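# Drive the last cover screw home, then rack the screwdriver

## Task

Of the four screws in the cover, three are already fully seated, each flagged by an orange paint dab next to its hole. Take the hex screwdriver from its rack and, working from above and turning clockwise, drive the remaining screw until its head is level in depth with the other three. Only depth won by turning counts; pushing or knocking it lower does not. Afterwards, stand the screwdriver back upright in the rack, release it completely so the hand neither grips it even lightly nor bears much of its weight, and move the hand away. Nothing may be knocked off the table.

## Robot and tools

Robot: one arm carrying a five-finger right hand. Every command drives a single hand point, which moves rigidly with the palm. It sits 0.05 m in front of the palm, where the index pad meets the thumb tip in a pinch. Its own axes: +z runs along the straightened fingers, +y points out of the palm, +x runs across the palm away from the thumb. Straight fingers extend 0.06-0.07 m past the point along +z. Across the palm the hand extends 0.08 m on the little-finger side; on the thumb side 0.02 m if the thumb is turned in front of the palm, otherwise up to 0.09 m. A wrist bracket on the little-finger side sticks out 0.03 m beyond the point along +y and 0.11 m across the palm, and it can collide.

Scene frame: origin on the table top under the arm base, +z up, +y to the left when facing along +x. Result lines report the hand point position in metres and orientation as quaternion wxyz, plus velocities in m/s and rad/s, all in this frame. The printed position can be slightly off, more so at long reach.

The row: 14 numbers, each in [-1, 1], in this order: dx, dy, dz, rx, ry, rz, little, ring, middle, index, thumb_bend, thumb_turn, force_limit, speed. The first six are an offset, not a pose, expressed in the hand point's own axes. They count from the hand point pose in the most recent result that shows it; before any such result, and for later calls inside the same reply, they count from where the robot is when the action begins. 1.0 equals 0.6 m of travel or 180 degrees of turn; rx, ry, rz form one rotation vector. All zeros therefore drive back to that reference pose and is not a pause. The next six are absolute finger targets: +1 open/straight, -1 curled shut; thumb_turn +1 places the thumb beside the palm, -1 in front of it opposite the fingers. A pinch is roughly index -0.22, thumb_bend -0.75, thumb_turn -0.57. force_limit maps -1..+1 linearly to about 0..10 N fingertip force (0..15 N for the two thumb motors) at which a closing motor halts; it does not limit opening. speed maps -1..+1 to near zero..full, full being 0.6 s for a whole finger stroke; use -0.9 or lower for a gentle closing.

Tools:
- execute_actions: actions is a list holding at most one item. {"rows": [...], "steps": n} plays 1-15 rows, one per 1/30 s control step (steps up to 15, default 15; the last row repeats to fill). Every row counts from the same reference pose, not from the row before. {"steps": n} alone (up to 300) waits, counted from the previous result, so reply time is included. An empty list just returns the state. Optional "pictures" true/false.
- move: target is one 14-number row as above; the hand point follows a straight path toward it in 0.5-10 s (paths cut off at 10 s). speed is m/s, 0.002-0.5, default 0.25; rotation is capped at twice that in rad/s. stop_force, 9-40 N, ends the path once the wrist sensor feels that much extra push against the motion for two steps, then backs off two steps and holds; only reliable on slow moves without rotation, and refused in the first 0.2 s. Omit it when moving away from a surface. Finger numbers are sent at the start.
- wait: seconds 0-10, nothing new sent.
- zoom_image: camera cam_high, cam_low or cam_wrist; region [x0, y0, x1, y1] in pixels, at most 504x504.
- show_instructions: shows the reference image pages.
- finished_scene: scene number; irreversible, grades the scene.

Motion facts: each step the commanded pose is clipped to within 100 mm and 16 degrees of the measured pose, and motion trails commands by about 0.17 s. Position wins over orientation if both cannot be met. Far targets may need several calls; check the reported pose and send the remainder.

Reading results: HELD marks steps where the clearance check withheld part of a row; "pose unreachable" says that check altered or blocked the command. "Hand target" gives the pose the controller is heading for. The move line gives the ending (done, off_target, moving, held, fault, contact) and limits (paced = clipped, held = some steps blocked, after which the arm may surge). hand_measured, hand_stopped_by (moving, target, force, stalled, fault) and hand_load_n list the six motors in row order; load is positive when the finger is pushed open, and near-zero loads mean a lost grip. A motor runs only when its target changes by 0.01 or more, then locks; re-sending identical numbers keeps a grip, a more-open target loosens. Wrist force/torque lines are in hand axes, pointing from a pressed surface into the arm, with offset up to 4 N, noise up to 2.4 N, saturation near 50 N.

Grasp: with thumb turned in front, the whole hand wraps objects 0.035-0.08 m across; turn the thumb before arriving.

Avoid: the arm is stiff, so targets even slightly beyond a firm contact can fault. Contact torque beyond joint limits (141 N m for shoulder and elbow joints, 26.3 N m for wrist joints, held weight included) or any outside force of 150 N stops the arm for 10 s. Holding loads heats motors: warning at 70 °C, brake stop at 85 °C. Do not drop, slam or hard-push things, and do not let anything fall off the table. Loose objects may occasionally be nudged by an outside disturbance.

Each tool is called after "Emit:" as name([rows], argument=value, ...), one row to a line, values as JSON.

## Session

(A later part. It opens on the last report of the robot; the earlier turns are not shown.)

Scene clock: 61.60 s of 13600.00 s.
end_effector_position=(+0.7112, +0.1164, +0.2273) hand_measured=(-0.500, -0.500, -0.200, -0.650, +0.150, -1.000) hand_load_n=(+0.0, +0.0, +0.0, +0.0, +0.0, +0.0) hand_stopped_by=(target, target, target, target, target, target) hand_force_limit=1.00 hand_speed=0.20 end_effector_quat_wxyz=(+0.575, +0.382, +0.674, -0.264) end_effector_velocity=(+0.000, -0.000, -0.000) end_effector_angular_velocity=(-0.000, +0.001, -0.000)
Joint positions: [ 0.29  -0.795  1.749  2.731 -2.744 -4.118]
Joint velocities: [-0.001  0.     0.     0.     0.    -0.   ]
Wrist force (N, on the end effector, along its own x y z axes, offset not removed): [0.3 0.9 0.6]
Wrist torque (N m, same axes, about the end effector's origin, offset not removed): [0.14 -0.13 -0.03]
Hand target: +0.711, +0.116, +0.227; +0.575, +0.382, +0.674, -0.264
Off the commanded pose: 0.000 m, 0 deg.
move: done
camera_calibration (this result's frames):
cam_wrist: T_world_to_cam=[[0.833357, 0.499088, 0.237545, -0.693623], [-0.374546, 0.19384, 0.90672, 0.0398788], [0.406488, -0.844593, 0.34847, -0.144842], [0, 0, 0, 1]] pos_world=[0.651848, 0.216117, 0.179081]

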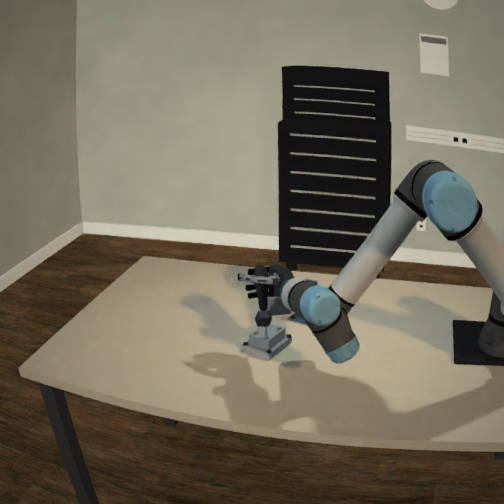

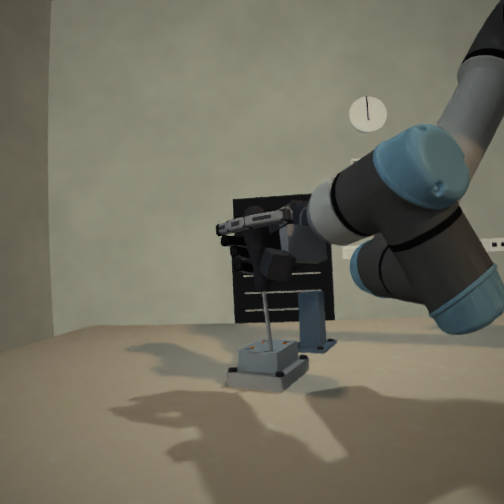

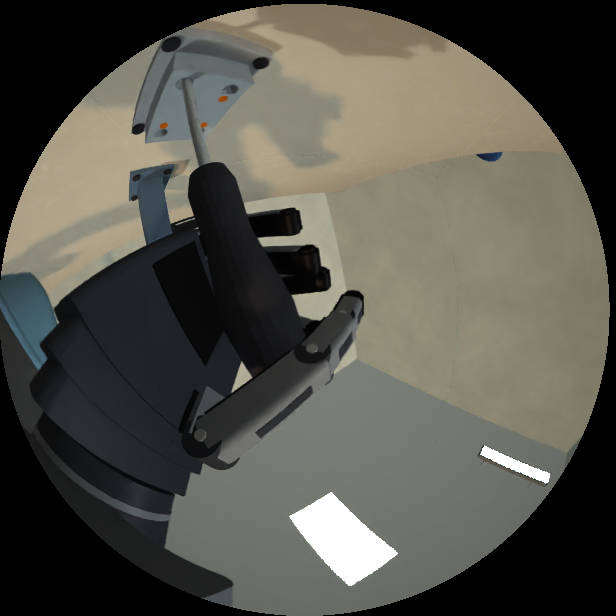

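Emit:
move(target=[0.0102,0.0248,-0.035,-0.162,0.0127,-0.0377,-0.5,-0.5,-0.2,-0.65,0.15,-1,1,0.2], speed=0.25)

Emit:
move(target=[0.0102,0.0278,-0.0328,-0.162,0.0127,-0.0377,-0.5,-0.5,-0.2,-0.65,0.15,-1,1,0.2], speed=0.25)

Emit:
move(target=[0.0085,0.0263,-0.034,-0.162,0.0127,-0.0377,-0.5,-0.5,-0.2,-0.65,0.15,-1,1,0.2], speed=0.25)

Emit:
zoom_image(camera="cam_low", region=[200,200,340,380])

Scene clock: 65.00 s of 13600.00 s.
end_effector_position=(+0.7111, +0.1427, +0.2267) hand_measured=(-0.500, -0.500, -0.200, -0.650, +0.150, -1.000) hand_load_n=(+0.0, +0.0, +0.0, +0.0, +0.0, +0.0) hand_stopped_by=(target, target, target, target, target, target) hand_force_limit=1.00 hand_speed=0.20 end_effector_quat_wxyz=(+0.622, +0.191, +0.751, -0.112) end_effector_velocity=(+0.001, +0.000, -0.000) end_effector_angular_velocity=(+0.000, +0.001, +0.016)
Joint positions: [ 0.14  -0.859  1.959  2.277 -2.115 -4.516]
Joint velocities: [-0.008 -0.001  0.005 -0.006  0.024 -0.007]
Wrist force (N, on the end effector, along its own x y z axes, offset not removed): [0.5 3.2 0.8]
Wrist torque (N m, same axes, about the end effector's origin, offset not removed): [0.46 -0.12 0.11]
Hand target: +0.711, +0.143, +0.227; +0.622, +0.190, +0.751, -0.112
Off the commanded pose: 0.000 m, 0 deg.
move: done
camera_calibration (this result's frames):
cam_wrist: T_world_to_cam=[[0.475471, 0.850804, 0.223742, -0.499071], [-0.415278, -0.0071431, 0.909666, 0.0922498], [0.775546, -0.525435, 0.349924, -0.430707], [0, 0, 0, 1]] pos_world=[0.609636, 0.198962, 0.178461]

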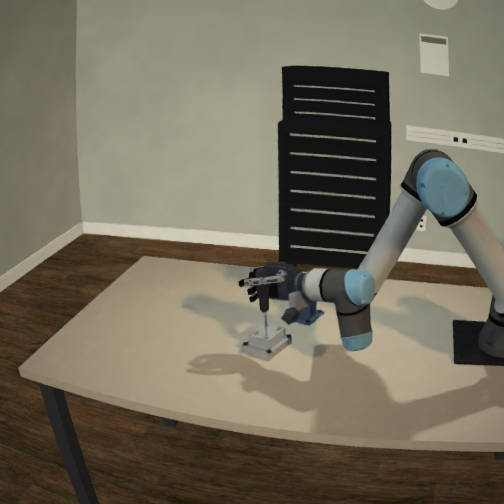

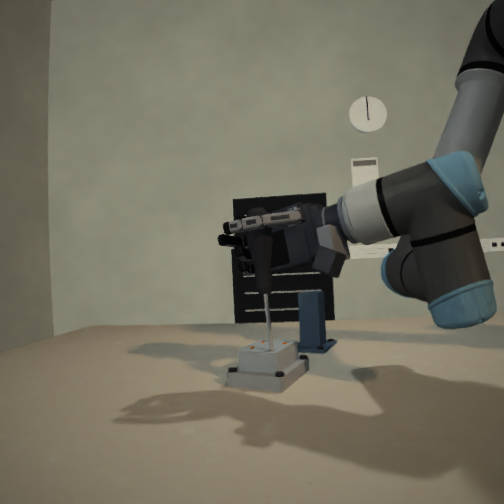

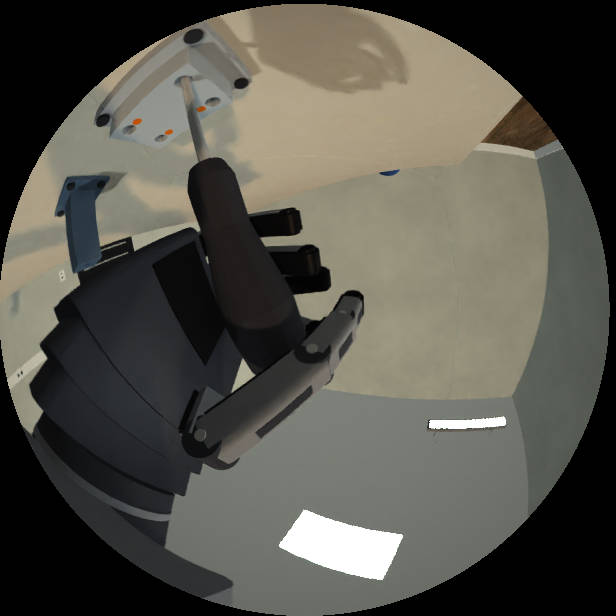

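Scene clock: 66.63 s of 13600.00 s.
end_effector_position=(+0.6998, +0.1665, +0.2258) hand_measured=(-0.500, -0.500, -0.200, -0.650, +0.150, -1.000) hand_load_n=(+0.0, +0.0, +0.0, +0.0, +0.0, +0.0) hand_stopped_by=(target, target, target, target, target, target) hand_force_limit=1.00 hand_speed=0.20 end_effector_quat_wxyz=(+0.628, -0.013, +0.777, +0.047) end_effector_velocity=(+0.000, +0.002, -0.001) end_effector_angular_velocity=(+0.000, +0.002, +0.018)
Joint positions: [-0.097 -0.899  2.058  2.194 -1.375 -4.695]
Joint velocities: [-0.006  0.001 -0.002  0.005  0.024 -0.005]
Wrist force (N, on the end effector, along its own x y z axes, offset not removed): [0.3 2.4 0.8]
Wrist torque (N m, same axes, about the end effector's origin, offset not removed): [0.38 -0.04 0.00]
Hand target: +0.700, +0.167, +0.226; +0.627, -0.014, +0.777, +0.048
Off the commanded pose: 0.000 m, 0 deg.
move: done
camera_calibration (this result's frames):
cam_wrist: T_world_to_cam=[[-0.0103752, 0.977356, 0.211346, -0.192019], [-0.350572, -0.201497, 0.914603, 0.0745628], [0.936478, -0.0646028, 0.344725, -0.597303], [0, 0, 0, 1]] pos_world=[0.583509, 0.164108, 0.178292]

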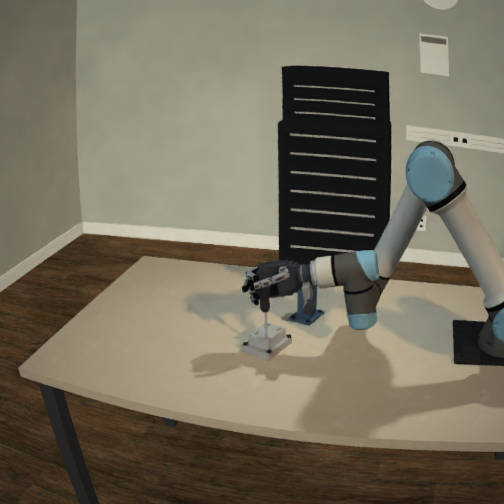

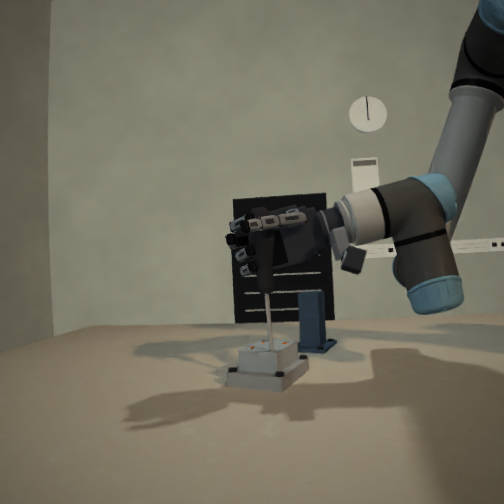

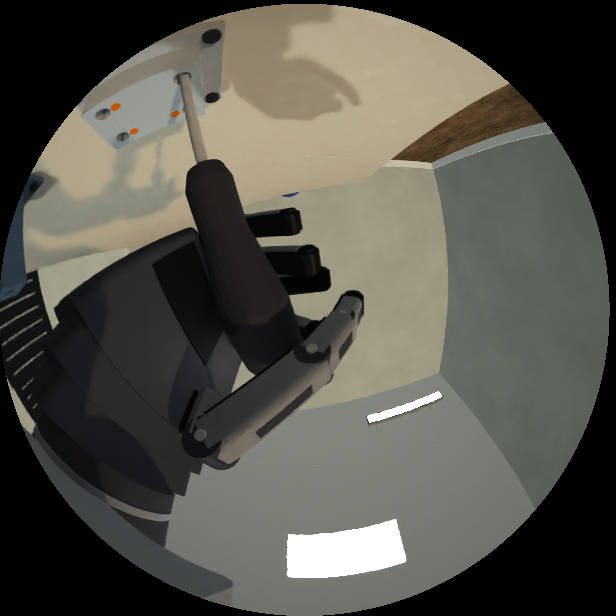

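Scene clock: 68.27 s of 13600.00 s.
end_effector_position=(+0.6778, +0.1806, +0.2258) hand_measured=(-0.500, -0.500, -0.200, -0.650, +0.150, -1.000) hand_load_n=(+0.0, +0.0, +0.0, +0.0, +0.0, +0.0) hand_stopped_by=(target, target, target, target, target, target) hand_force_limit=1.00 hand_speed=0.20 end_effector_quat_wxyz=(+0.590, -0.216, +0.751, +0.203) end_effector_velocity=(-0.000, +0.001, -0.001) end_effector_angular_velocity=(-0.003, +0.004, +0.016)
Joint positions: [-0.281 -0.879  1.966  2.402 -0.697 -4.931]
Joint velocities: [-0.002 -0.    -0.005  0.021  0.016 -0.015]
Wrist force (N, on the end effector, along its own x y z axes, offset not removed): [-0.1 1.9 0.7]
Wrist torque (N m, same axes, about the end effector's origin, offset not removed): [0.37 0.04 0.02]
Hand target: +0.678, +0.181, +0.226; +0.590, -0.217, +0.750, +0.204
Off the commanded pose: 0.000 m, 0 deg.
move: done
camera_calibration (this result's frames):
cam_wrist: T_world_to_cam=[[-0.494808, 0.84472, 0.203991, 0.147969], [-0.197604, -0.337964, 0.920181, -0.0106487], [0.846237, 0.415004, 0.334148, -0.598781], [0, 0, 0, 1]] pos_world=[0.577822, 0.119905, 0.179696]

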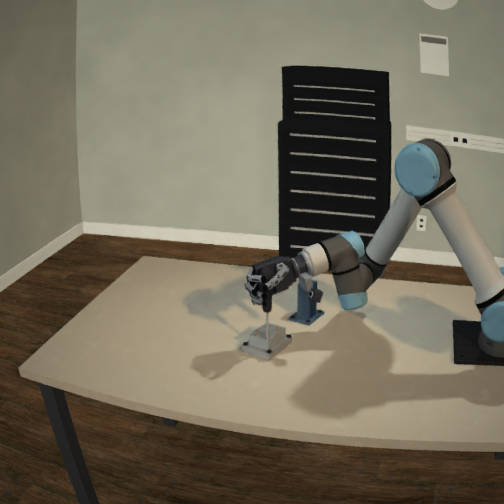

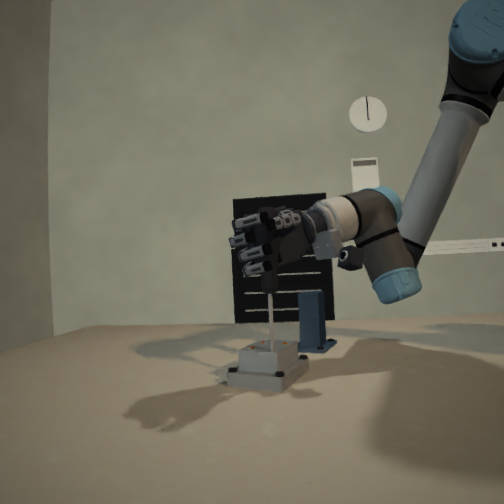

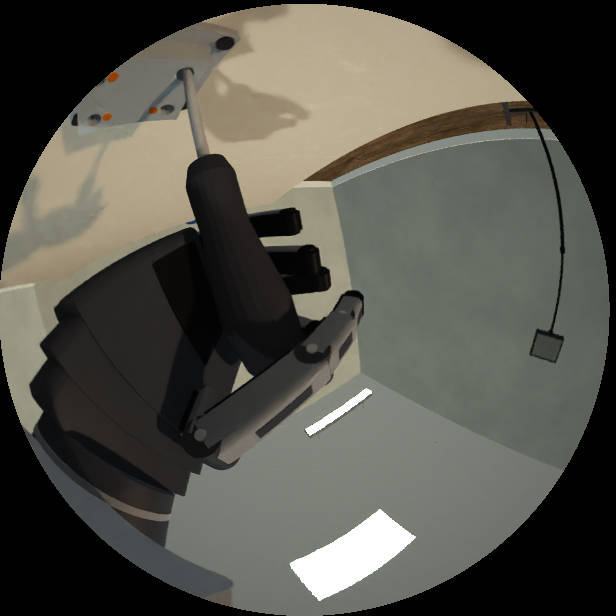

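Region (200, 200, 340, 380) of cam_low's 504x504 image, scaled by 2.800, with more detail than that image has.

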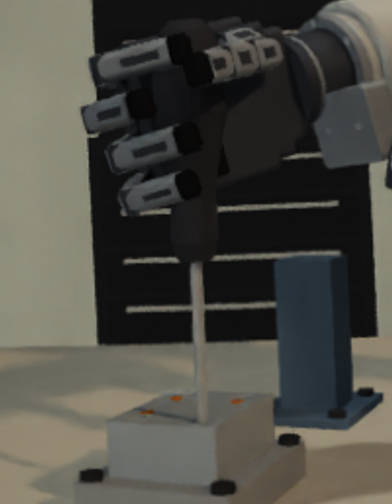

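Emit:
move(target=[0,0,0,0,0,0,-1,-1,-0.9,-1,-0.6,-1,1,0.2])

Emit:
move(target=[-0.0072,-0.0413,0.0147,0.162,-0.0127,0.0377,-1,-1,-0.9,-1,-0.6,-1,1,0.2])

Emit:
move(target=[-0.0072,-0.0396,0.018,0.162,-0.0127,0.0377,-1,-1,-0.9,-1,-0.6,-1,1,0.2])

Emit:
move(target=[0,0,0,0,0,0,-0.5,-0.5,-0.2,-0.65,0.15,-1,1,0.2])

Emit:
zoom_image(camera="cam_low", region=[200,200,340,380])

Scene clock: 70.47 s of 13600.00 s.
end_effector_position=(+0.6778, +0.1805, +0.2259) hand_measured=(-0.986, -0.888, -0.514, -0.904, -0.060, -1.000) hand_load_n=(+12.0, +9.0, +11.5, +6.5, +15.0, +1.0) hand_stopped_by=(force, force, force, force, force, target) hand_force_limit=1.00 hand_speed=0.20 end_effector_quat_wxyz=(+0.590, -0.216, +0.750, +0.203) end_effector_velocity=(-0.000, +0.001, -0.001) end_effector_angular_velocity=(+0.001, +0.001, +0.001)
Joint positions: [-0.281 -0.879  1.965  2.402 -0.697 -4.931]
Joint velocities: [ 0.001  0.001  0.001 -0.001  0.     0.001]
Wrist force (N, on the end effector, along its own x y z axes, offset not removed): [-1.7 2.5 3.6]
Wrist torque (N m, same axes, about the end effector's origin, offset not removed): [0.35 -0.46 -0.18]
Hand target: +0.678, +0.181, +0.226; +0.590, -0.216, +0.751, +0.203
Off the commanded pose: 0.000 m, 0 deg.
move: done
camera_calibration (this result's frames):
cam_wrist: T_world_to_cam=[[-0.494832, 0.844749, 0.203814, 0.148111], [-0.197793, -0.337874, 0.920173, -0.0106397], [0.846179, 0.415018, 0.334277, -0.598809], [0, 0, 0, 1]] pos_world=[0.577885, 0.119805, 0.179771]

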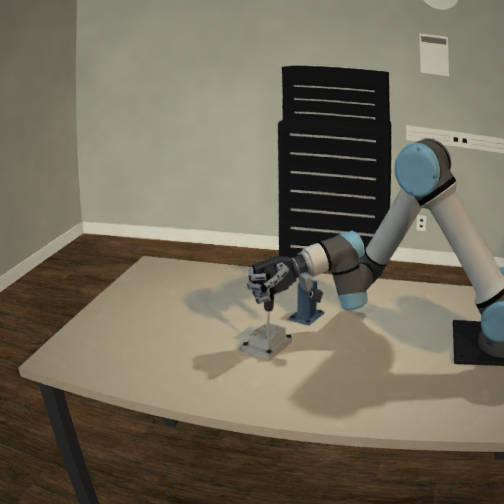

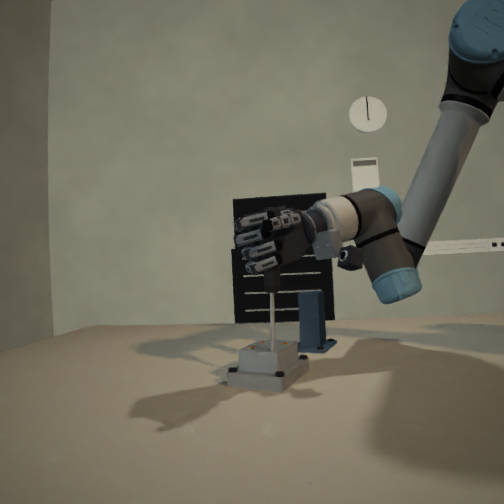

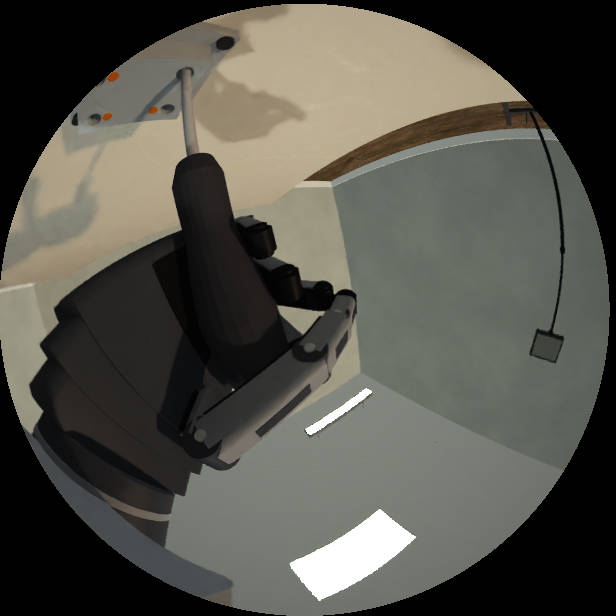

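Scene clock: 72.10 s of 13600.00 s.
end_effector_position=(+0.6995, +0.1653, +0.2271) hand_measured=(-0.986, -0.888, -0.514, -0.904, -0.058, -1.000) hand_load_n=(+10.5, +9.0, +11.5, +7.0, +15.5, +0.0) hand_stopped_by=(force, force, force, force, force, target) hand_force_limit=1.00 hand_speed=0.20 end_effector_quat_wxyz=(+0.628, -0.013, +0.777, +0.047) end_effector_velocity=(+0.001, -0.000, -0.000) end_effector_angular_velocity=(-0.000, -0.001, -0.016)
Joint positions: [-0.1   -0.902  2.06   2.196 -1.372 -4.695]
Joint velocities: [ 0.008  0.001 -0.002 -0.001 -0.024  0.005]
Wrist force (N, on the end effector, along its own x y z axes, offset not removed): [-3.4 -2.3 6.2]
Wrist torque (N m, same axes, about the end effector's origin, offset not removed): [-0.10 -0.82 -0.88]
Hand target: +0.700, +0.165, +0.227; +0.628, -0.012, +0.777, +0.047
Off the commanded pose: 0.000 m, 0 deg.
move: done
camera_calibration (this result's frames):
cam_wrist: T_world_to_cam=[[-0.0104801, 0.977273, 0.211724, -0.191128], [-0.350942, -0.201862, 0.914381, 0.0734198], [0.936339, -0.0647199, 0.345082, -0.597454], [0, 0, 0, 1]] pos_world=[0.583183, 0.162938, 0.179503]

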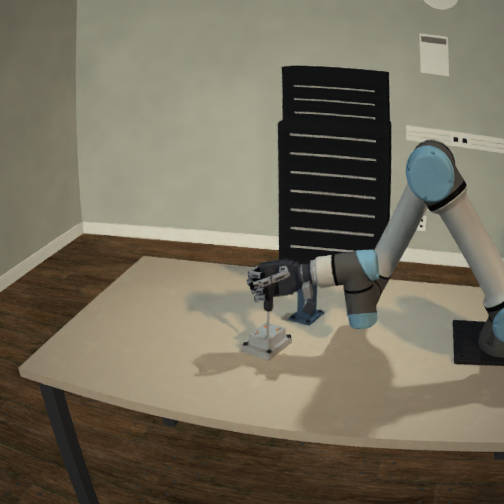

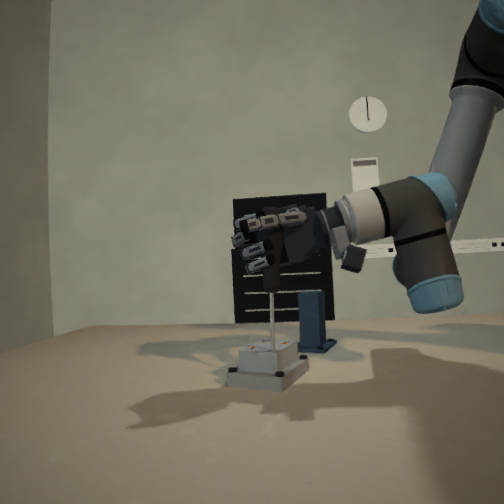

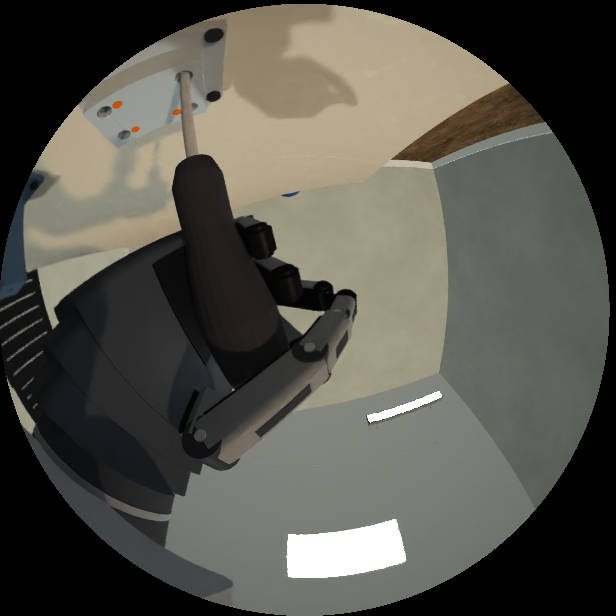

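Scene clock: 73.73 s of 13600.00 s.
end_effector_position=(+0.7126, +0.1426, +0.2278) hand_measured=(-0.986, -0.888, -0.514, -0.904, -0.058, -1.000) hand_load_n=(+8.0, +9.5, +11.0, +8.5, +16.0, -1.0) hand_stopped_by=(force, force, force, force, force, target) hand_force_limit=1.00 hand_speed=0.20 end_effector_quat_wxyz=(+0.622, +0.191, +0.751, -0.112) end_effector_velocity=(+0.001, -0.001, -0.000) end_effector_angular_velocity=(+0.001, +0.001, -0.018)
Joint positions: [ 0.14  -0.859  1.955  2.281 -2.114 -4.516]
Joint velocities: [ 0.006  0.003 -0.007  0.009 -0.023  0.008]
Wrist force (N, on the end effector, along its own x y z axes, offset not removed): [-1.2 -5.4 5.1]
Wrist torque (N m, same axes, about the end effector's origin, offset not removed): [0.27 -1.13 -1.68]
Hand target: +0.713, +0.143, +0.228; +0.622, +0.192, +0.751, -0.113
Off the commanded pose: 0.000 m, 0 deg.
move: done
camera_calibration (this result's frames):
cam_wrist: T_world_to_cam=[[0.475236, 0.85078, 0.224329, -0.499879], [-0.415905, -0.00746006, 0.909377, 0.0924502], [0.775354, -0.525469, 0.350298, -0.432194], [0, 0, 0, 1]] pos_world=[0.611114, 0.198872, 0.179462]

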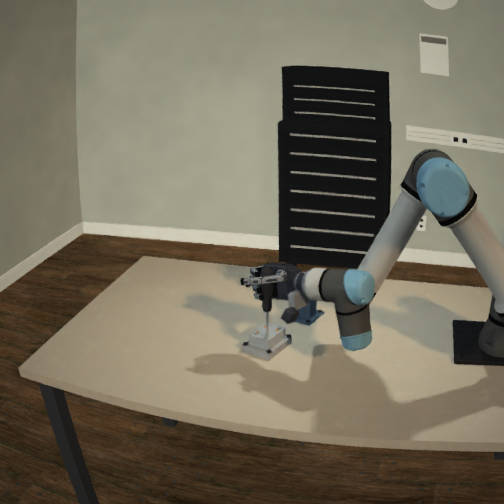

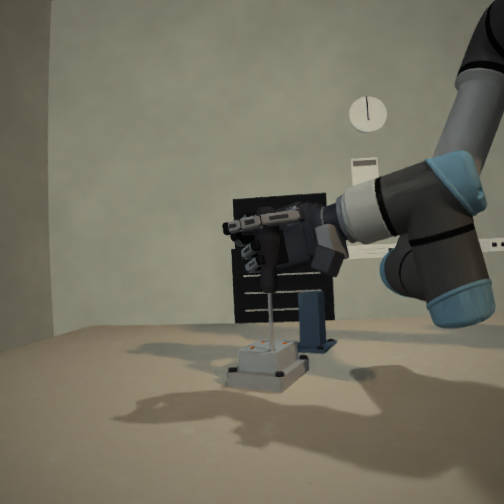

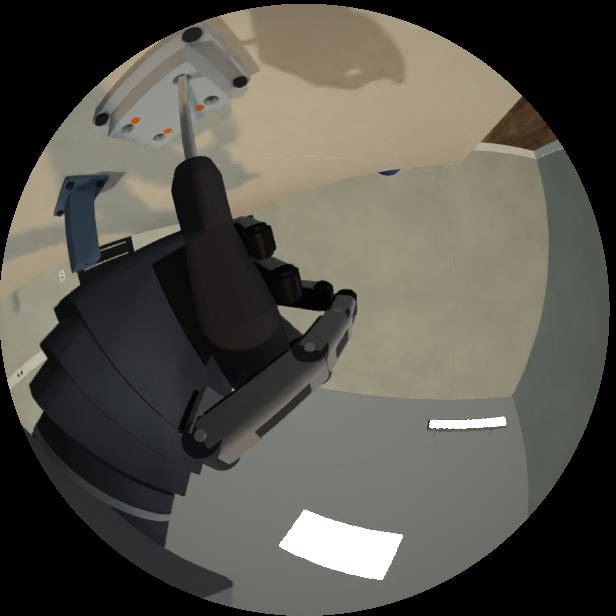

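Scene clock: 74.27 s of 13600.00 s.
end_effector_position=(+0.7126, +0.1428, +0.2278) hand_measured=(-0.500, -0.500, -0.200, -0.650, +0.150, -1.000) hand_load_n=(+0.0, +0.0, +0.0, +0.0, +0.0, +0.0) hand_stopped_by=(target, target, target, target, target, target) hand_force_limit=1.00 hand_speed=0.20 end_effector_quat_wxyz=(+0.623, +0.191, +0.751, -0.112) end_effector_velocity=(-0.000, -0.000, +0.000) end_effector_angular_velocity=(-0.001, +0.000, -0.000)
Joint positions: [ 0.14  -0.859  1.955  2.281 -2.114 -4.516]
Joint velocities: [-0.    -0.     0.    -0.001 -0.    -0.001]
Wrist force (N, on the end effector, along its own x y z axes, offset not removed): [0.4 2.6 2.1]
Wrist torque (N m, same axes, about the end effector's origin, offset not removed): [0.35 -0.18 0.17]
Hand target: +0.713, +0.143, +0.228; +0.622, +0.191, +0.751, -0.112
Off the commanded pose: 0.000 m, 0 deg.
move: done
camera_calibration (this result's frames):
cam_wrist: T_world_to_cam=[[0.475024, 0.850851, 0.22451, -0.499958], [-0.416065, -0.0076474, 0.909303, 0.0925822], [0.775398, -0.525351, 0.350377, -0.432212], [0, 0, 0, 1]] pos_world=[0.611149, 0.199035, 0.179497]

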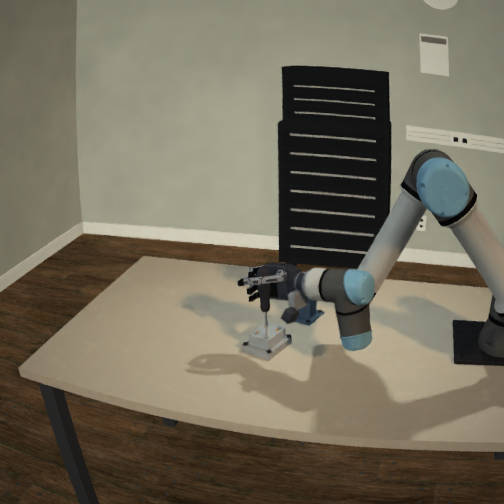

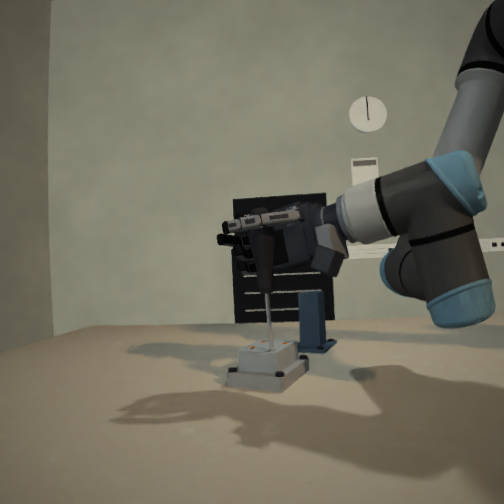

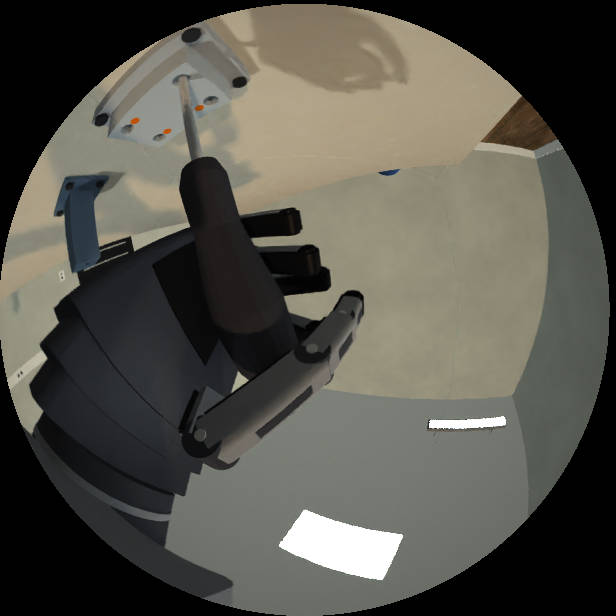

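Region (200, 200, 340, 380) of cam_low's 504x504 image, scaled by 2.800, with more detail than that image has.

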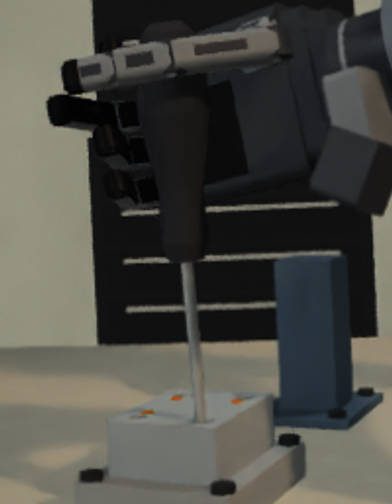

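Emit:
move(target=[0.0102,0.0248,-0.035,-0.162,0.0127,-0.0377,-0.5,-0.5,-0.2,-0.65,0.15,-1,1,0.2], speed=0.3)

Emit:
move(target=[0.0102,0.0278,-0.031,-0.162,0.0127,-0.0377,-0.5,-0.5,-0.2,-0.65,0.15,-1,1,0.2], speed=0.3)

Emit:
move(target=[0,0,0,0,0,0,-1,-1,-0.9,-1,-0.6,-1,1,0.2])

Emit:
move(target=[-0.0072,-0.0438,0.0157,0.162,-0.0127,0.0377,-1,-1,-0.9,-1,-0.6,-1,1,0.2])

Emit:
move(target=[-0.0072,-0.0421,0.019,0.162,-0.0127,0.0377,-1,-1,-0.9,-1,-0.6,-1,1,0.2])

Scene clock: 79.20 s of 13600.00 s.
end_effector_position=(+0.6994, +0.1655, +0.2270) hand_measured=(-0.500, -0.500, -0.200, -0.650, +0.150, -1.000) hand_load_n=(+0.0, +0.0, +0.0, +0.0, +0.0, +0.0) hand_stopped_by=(target, target, target, target, target, target) hand_force_limit=1.00 hand_speed=0.20 end_effector_quat_wxyz=(+0.628, -0.013, +0.777, +0.047) end_effector_velocity=(+0.001, +0.001, +0.000) end_effector_angular_velocity=(-0.000, +0.000, +0.016)
Joint positions: [-0.1   -0.902  2.06   2.195 -1.372 -4.695]
Joint velocities: [-0.006  0.001 -0.004  0.004  0.022 -0.005]
Wrist force (N, on the end effector, along its own x y z axes, offset not removed): [-1.3 1.0 1.6]
Wrist torque (N m, same axes, about the end effector's origin, offset not removed): [0.08 0.16 -0.06]
Hand target: +0.699, +0.166, +0.227; +0.628, -0.014, +0.777, +0.048
Off the commanded pose: 0.000 m, 0 deg.
After step 90, 0.43 s passed at rest.
move: done
camera_calibration (this result's frames):
cam_wrist: T_world_to_cam=[[-0.0109522, 0.977266, 0.211735, -0.190977], [-0.351289, -0.202011, 0.914214, 0.0737375], [0.936203, -0.0643674, 0.345515, -0.597386], [0, 0, 0, 1]] pos_world=[0.583086, 0.163079, 0.179431]

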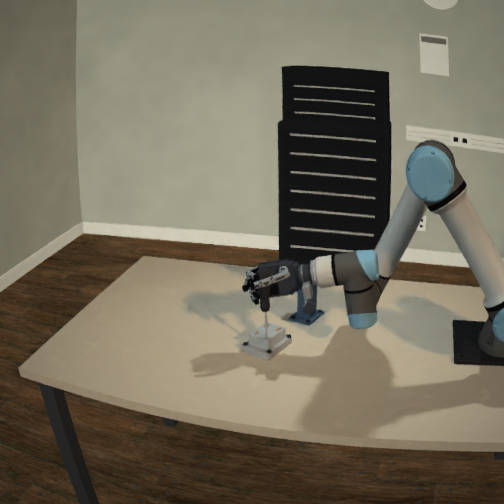

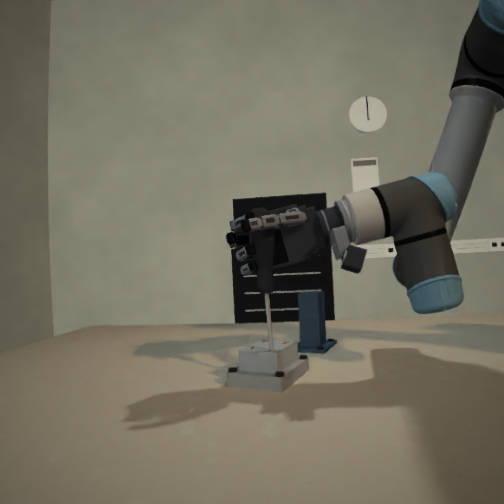

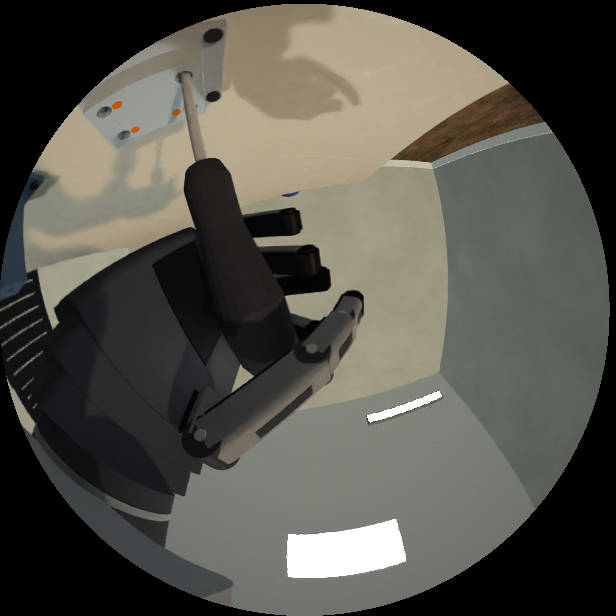

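Scene clock: 80.70 s of 13600.00 s.
end_effector_position=(+0.6787, +0.1806, +0.2257) hand_measured=(-0.500, -0.500, -0.200, -0.650, +0.150, -1.000) hand_load_n=(+0.0, +0.0, +0.0, +0.0, +0.0, +0.0) hand_stopped_by=(target, target, target, target, target, target) hand_force_limit=1.00 hand_speed=0.20 end_effector_quat_wxyz=(+0.591, -0.216, +0.750, +0.204) end_effector_velocity=(+0.000, +0.000, -0.001) end_effector_angular_velocity=(-0.003, +0.004, +0.014)
Joint positions: [-0.28  -0.877  1.962  2.402 -0.697 -4.93 ]
Joint velocities: [-0.003  0.    -0.005  0.019  0.015 -0.015]
Wrist force (N, on the end effector, along its own x y z axes, offset not removed): [1.0 2.6 0.6]
Wrist torque (N m, same axes, about the end effector's origin, offset not removed): [0.42 -0.17 0.09]
Hand target: +0.679, +0.181, +0.226; +0.590, -0.217, +0.750, +0.204
Off the commanded pose: 0.000 m, 0 deg.
move: done
camera_calibration (this result's frames):
cam_wrist: T_world_to_cam=[[-0.49544, 0.844369, 0.203912, 0.148908], [-0.198236, -0.33846, 0.919863, -0.00975517], [0.84572, 0.415314, 0.335071, -0.599527], [0, 0, 0, 1]] pos_world=[0.578872, 0.119957, 0.179493]

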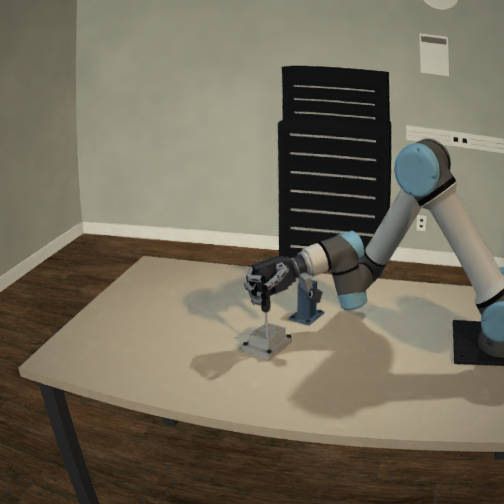

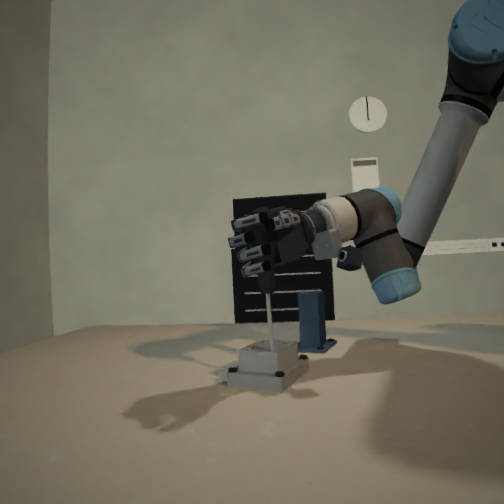

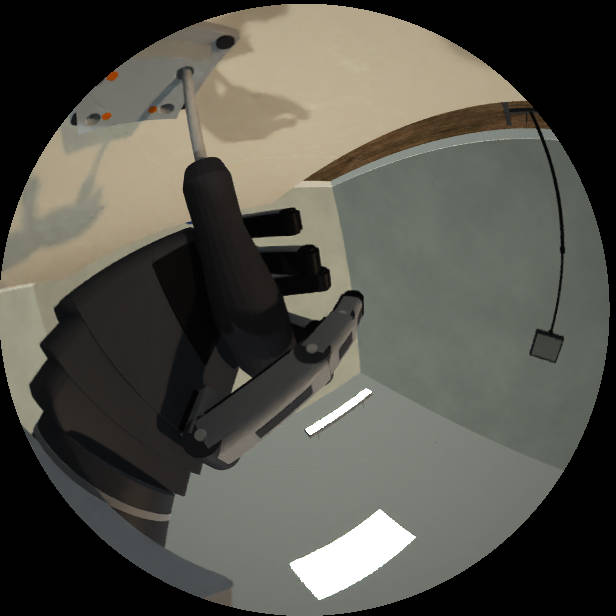

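Scene clock: 81.23 s of 13600.00 s.
end_effector_position=(+0.6788, +0.1806, +0.2258) hand_measured=(-0.988, -0.888, -0.514, -0.904, -0.060, -1.000) hand_load_n=(+12.0, +8.5, +11.5, +6.0, +15.0, +1.0) hand_stopped_by=(force, force, force, force, force, target) hand_force_limit=1.00 hand_speed=0.20 end_effector_quat_wxyz=(+0.591, -0.216, +0.750, +0.204) end_effector_velocity=(-0.000, +0.000, +0.000) end_effector_angular_velocity=(+0.000, +0.000, -0.000)
Joint positions: [-0.28  -0.877  1.962  2.402 -0.697 -4.93 ]
Joint velocities: [-0. -0.  0. -0. -0.  0.]
Wrist force (N, on the end effector, along its own x y z axes, offset not removed): [1.3 1.4 5.7]
Wrist torque (N m, same axes, about the end effector's origin, offset not removed): [0.11 -0.84 -0.05]
Hand target: +0.679, +0.181, +0.226; +0.591, -0.216, +0.750, +0.204
Off the commanded pose: 0.000 m, 0 deg.
move: done
camera_calibration (this result's frames):
cam_wrist: T_world_to_cam=[[-0.495437, 0.844403, 0.203777, 0.148993], [-0.198394, -0.33839, 0.919854, -0.00971195], [0.845684, 0.415302, 0.335176, -0.599564], [0, 0, 0, 1]] pos_world=[0.578931, 0.119903, 0.179531]

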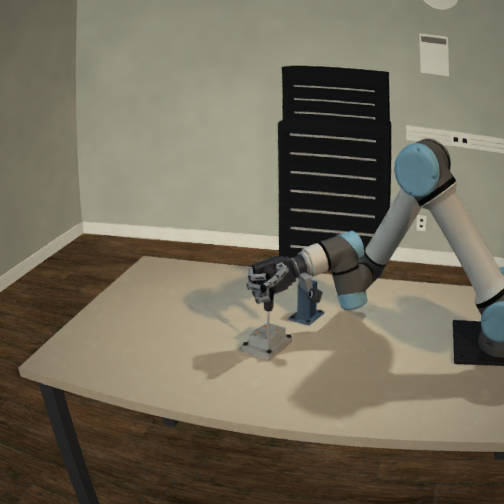

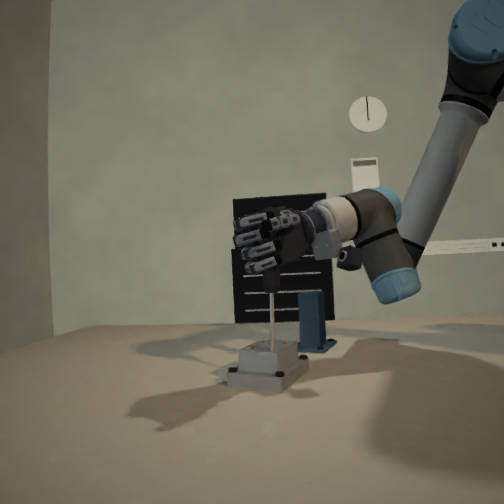

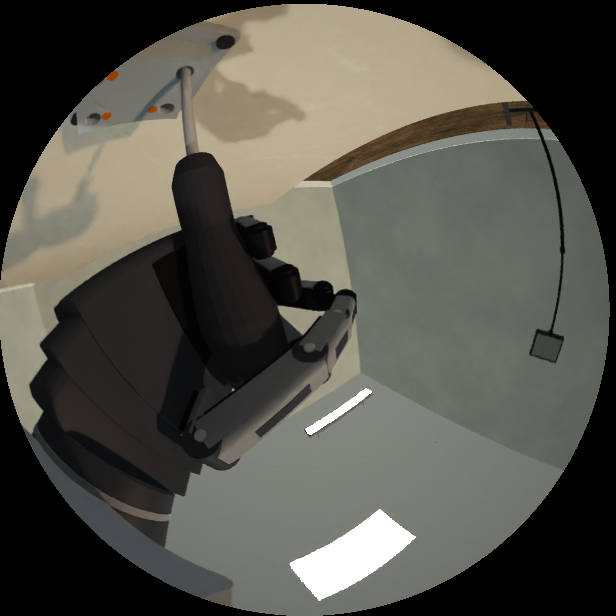

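Scene clock: 82.87 s of 13600.00 s.
end_effector_position=(+0.7018, +0.1646, +0.2267) hand_measured=(-0.988, -0.888, -0.514, -0.904, -0.058, -1.000) hand_load_n=(+10.0, +8.0, +11.5, +7.0, +15.5, +0.5) hand_stopped_by=(force, force, force, force, force, target) hand_force_limit=1.00 hand_speed=0.20 end_effector_quat_wxyz=(+0.628, -0.013, +0.777, +0.048) end_effector_velocity=(+0.001, -0.000, +0.000) end_effector_angular_velocity=(-0.000, -0.001, -0.017)
Joint positions: [-0.101 -0.898  2.053  2.198 -1.37  -4.695]
Joint velocities: [ 0.009  0.001 -0.003 -0.    -0.025  0.005]
Wrist force (N, on the end effector, along its own x y z axes, offset not removed): [-3.8 -0.6 5.1]
Wrist torque (N m, same axes, about the end effector's origin, offset not removed): [0.12 -0.47 -0.70]
Hand target: +0.702, +0.165, +0.227; +0.628, -0.012, +0.777, +0.047
Off the commanded pose: 0.000 m, 0 deg.
move: done
camera_calibration (this result's frames):
cam_wrist: T_world_to_cam=[[-0.0111507, 0.977174, 0.212149, -0.189906], [-0.35161, -0.202445, 0.913995, 0.0750269], [0.93608, -0.064402, 0.345841, -0.599595], [0, 0, 0, 1]] pos_world=[0.585532, 0.162144, 0.179079]

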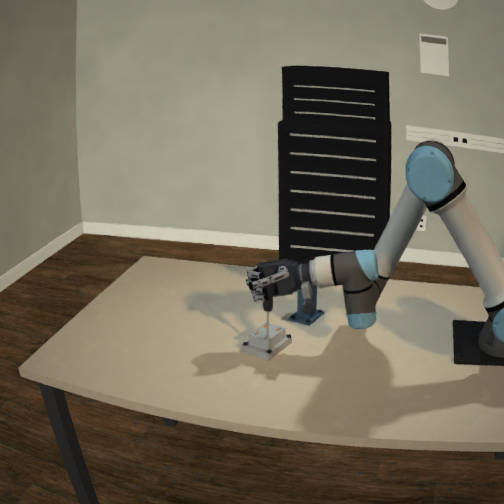

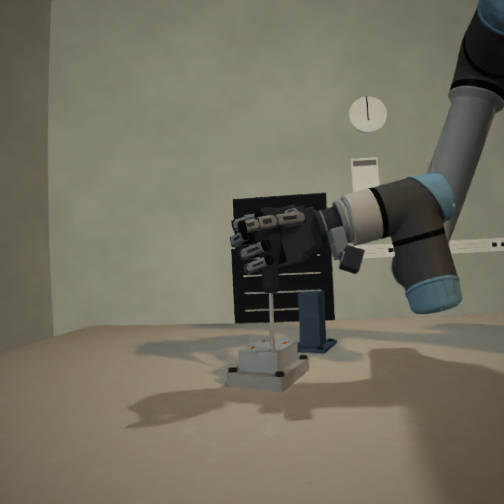

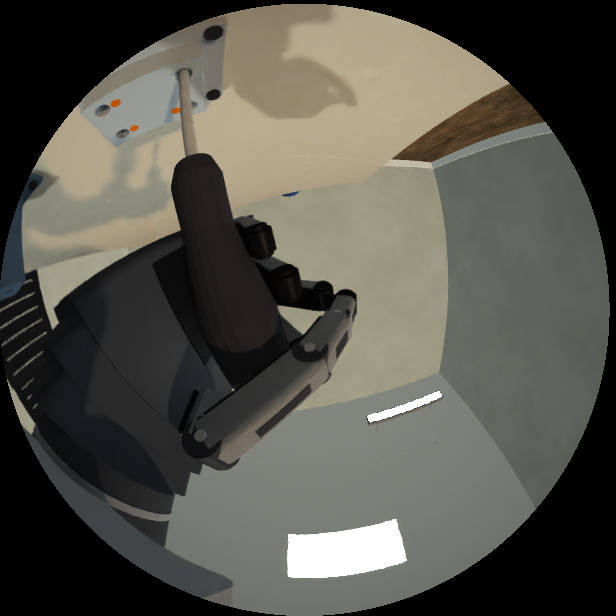

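Scene clock: 84.50 s of 13600.00 s.
end_effector_position=(+0.7156, +0.1404, +0.2273) hand_measured=(-0.988, -0.888, -0.514, -0.904, -0.058, -1.000) hand_load_n=(+6.5, +8.0, +11.0, +9.0, +16.0, +0.5) hand_stopped_by=(force, force, force, force, force, target) hand_force_limit=1.00 hand_speed=0.20 end_effector_quat_wxyz=(+0.623, +0.191, +0.751, -0.112) end_effector_velocity=(+0.001, +0.000, -0.000) end_effector_angular_velocity=(+0.001, +0.000, -0.014)
Joint positions: [ 0.134 -0.855  1.949  2.282 -2.108 -4.517]
Joint velocities: [ 0.008  0.002 -0.007  0.009 -0.022  0.007]
Wrist force (N, on the end effector, along its own x y z axes, offset not removed): [-2.8 -5.8 2.6]
Wrist torque (N m, same axes, about the end effector's origin, offset not removed): [0.11 -0.75 -1.51]
Hand target: +0.716, +0.140, +0.227; +0.623, +0.192, +0.750, -0.112
Off the commanded pose: 0.000 m, 0 deg.
move: done
camera_calibration (this result's frames):
cam_wrist: T_world_to_cam=[[0.474636, 0.850916, 0.225083, -0.499096], [-0.41663, -0.00806453, 0.909041, 0.0948712], [0.775333, -0.525239, 0.350689, -0.435599], [0, 0, 0, 1]] pos_world=[0.614149, 0.19666, 0.178856]

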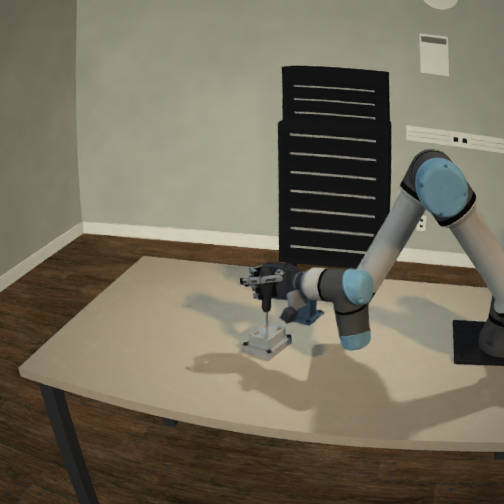

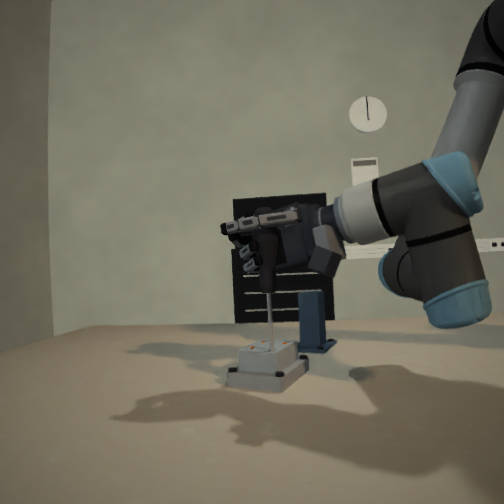

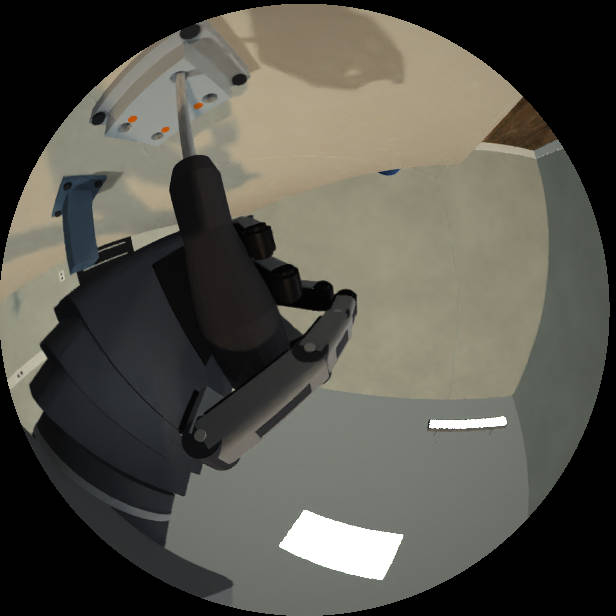

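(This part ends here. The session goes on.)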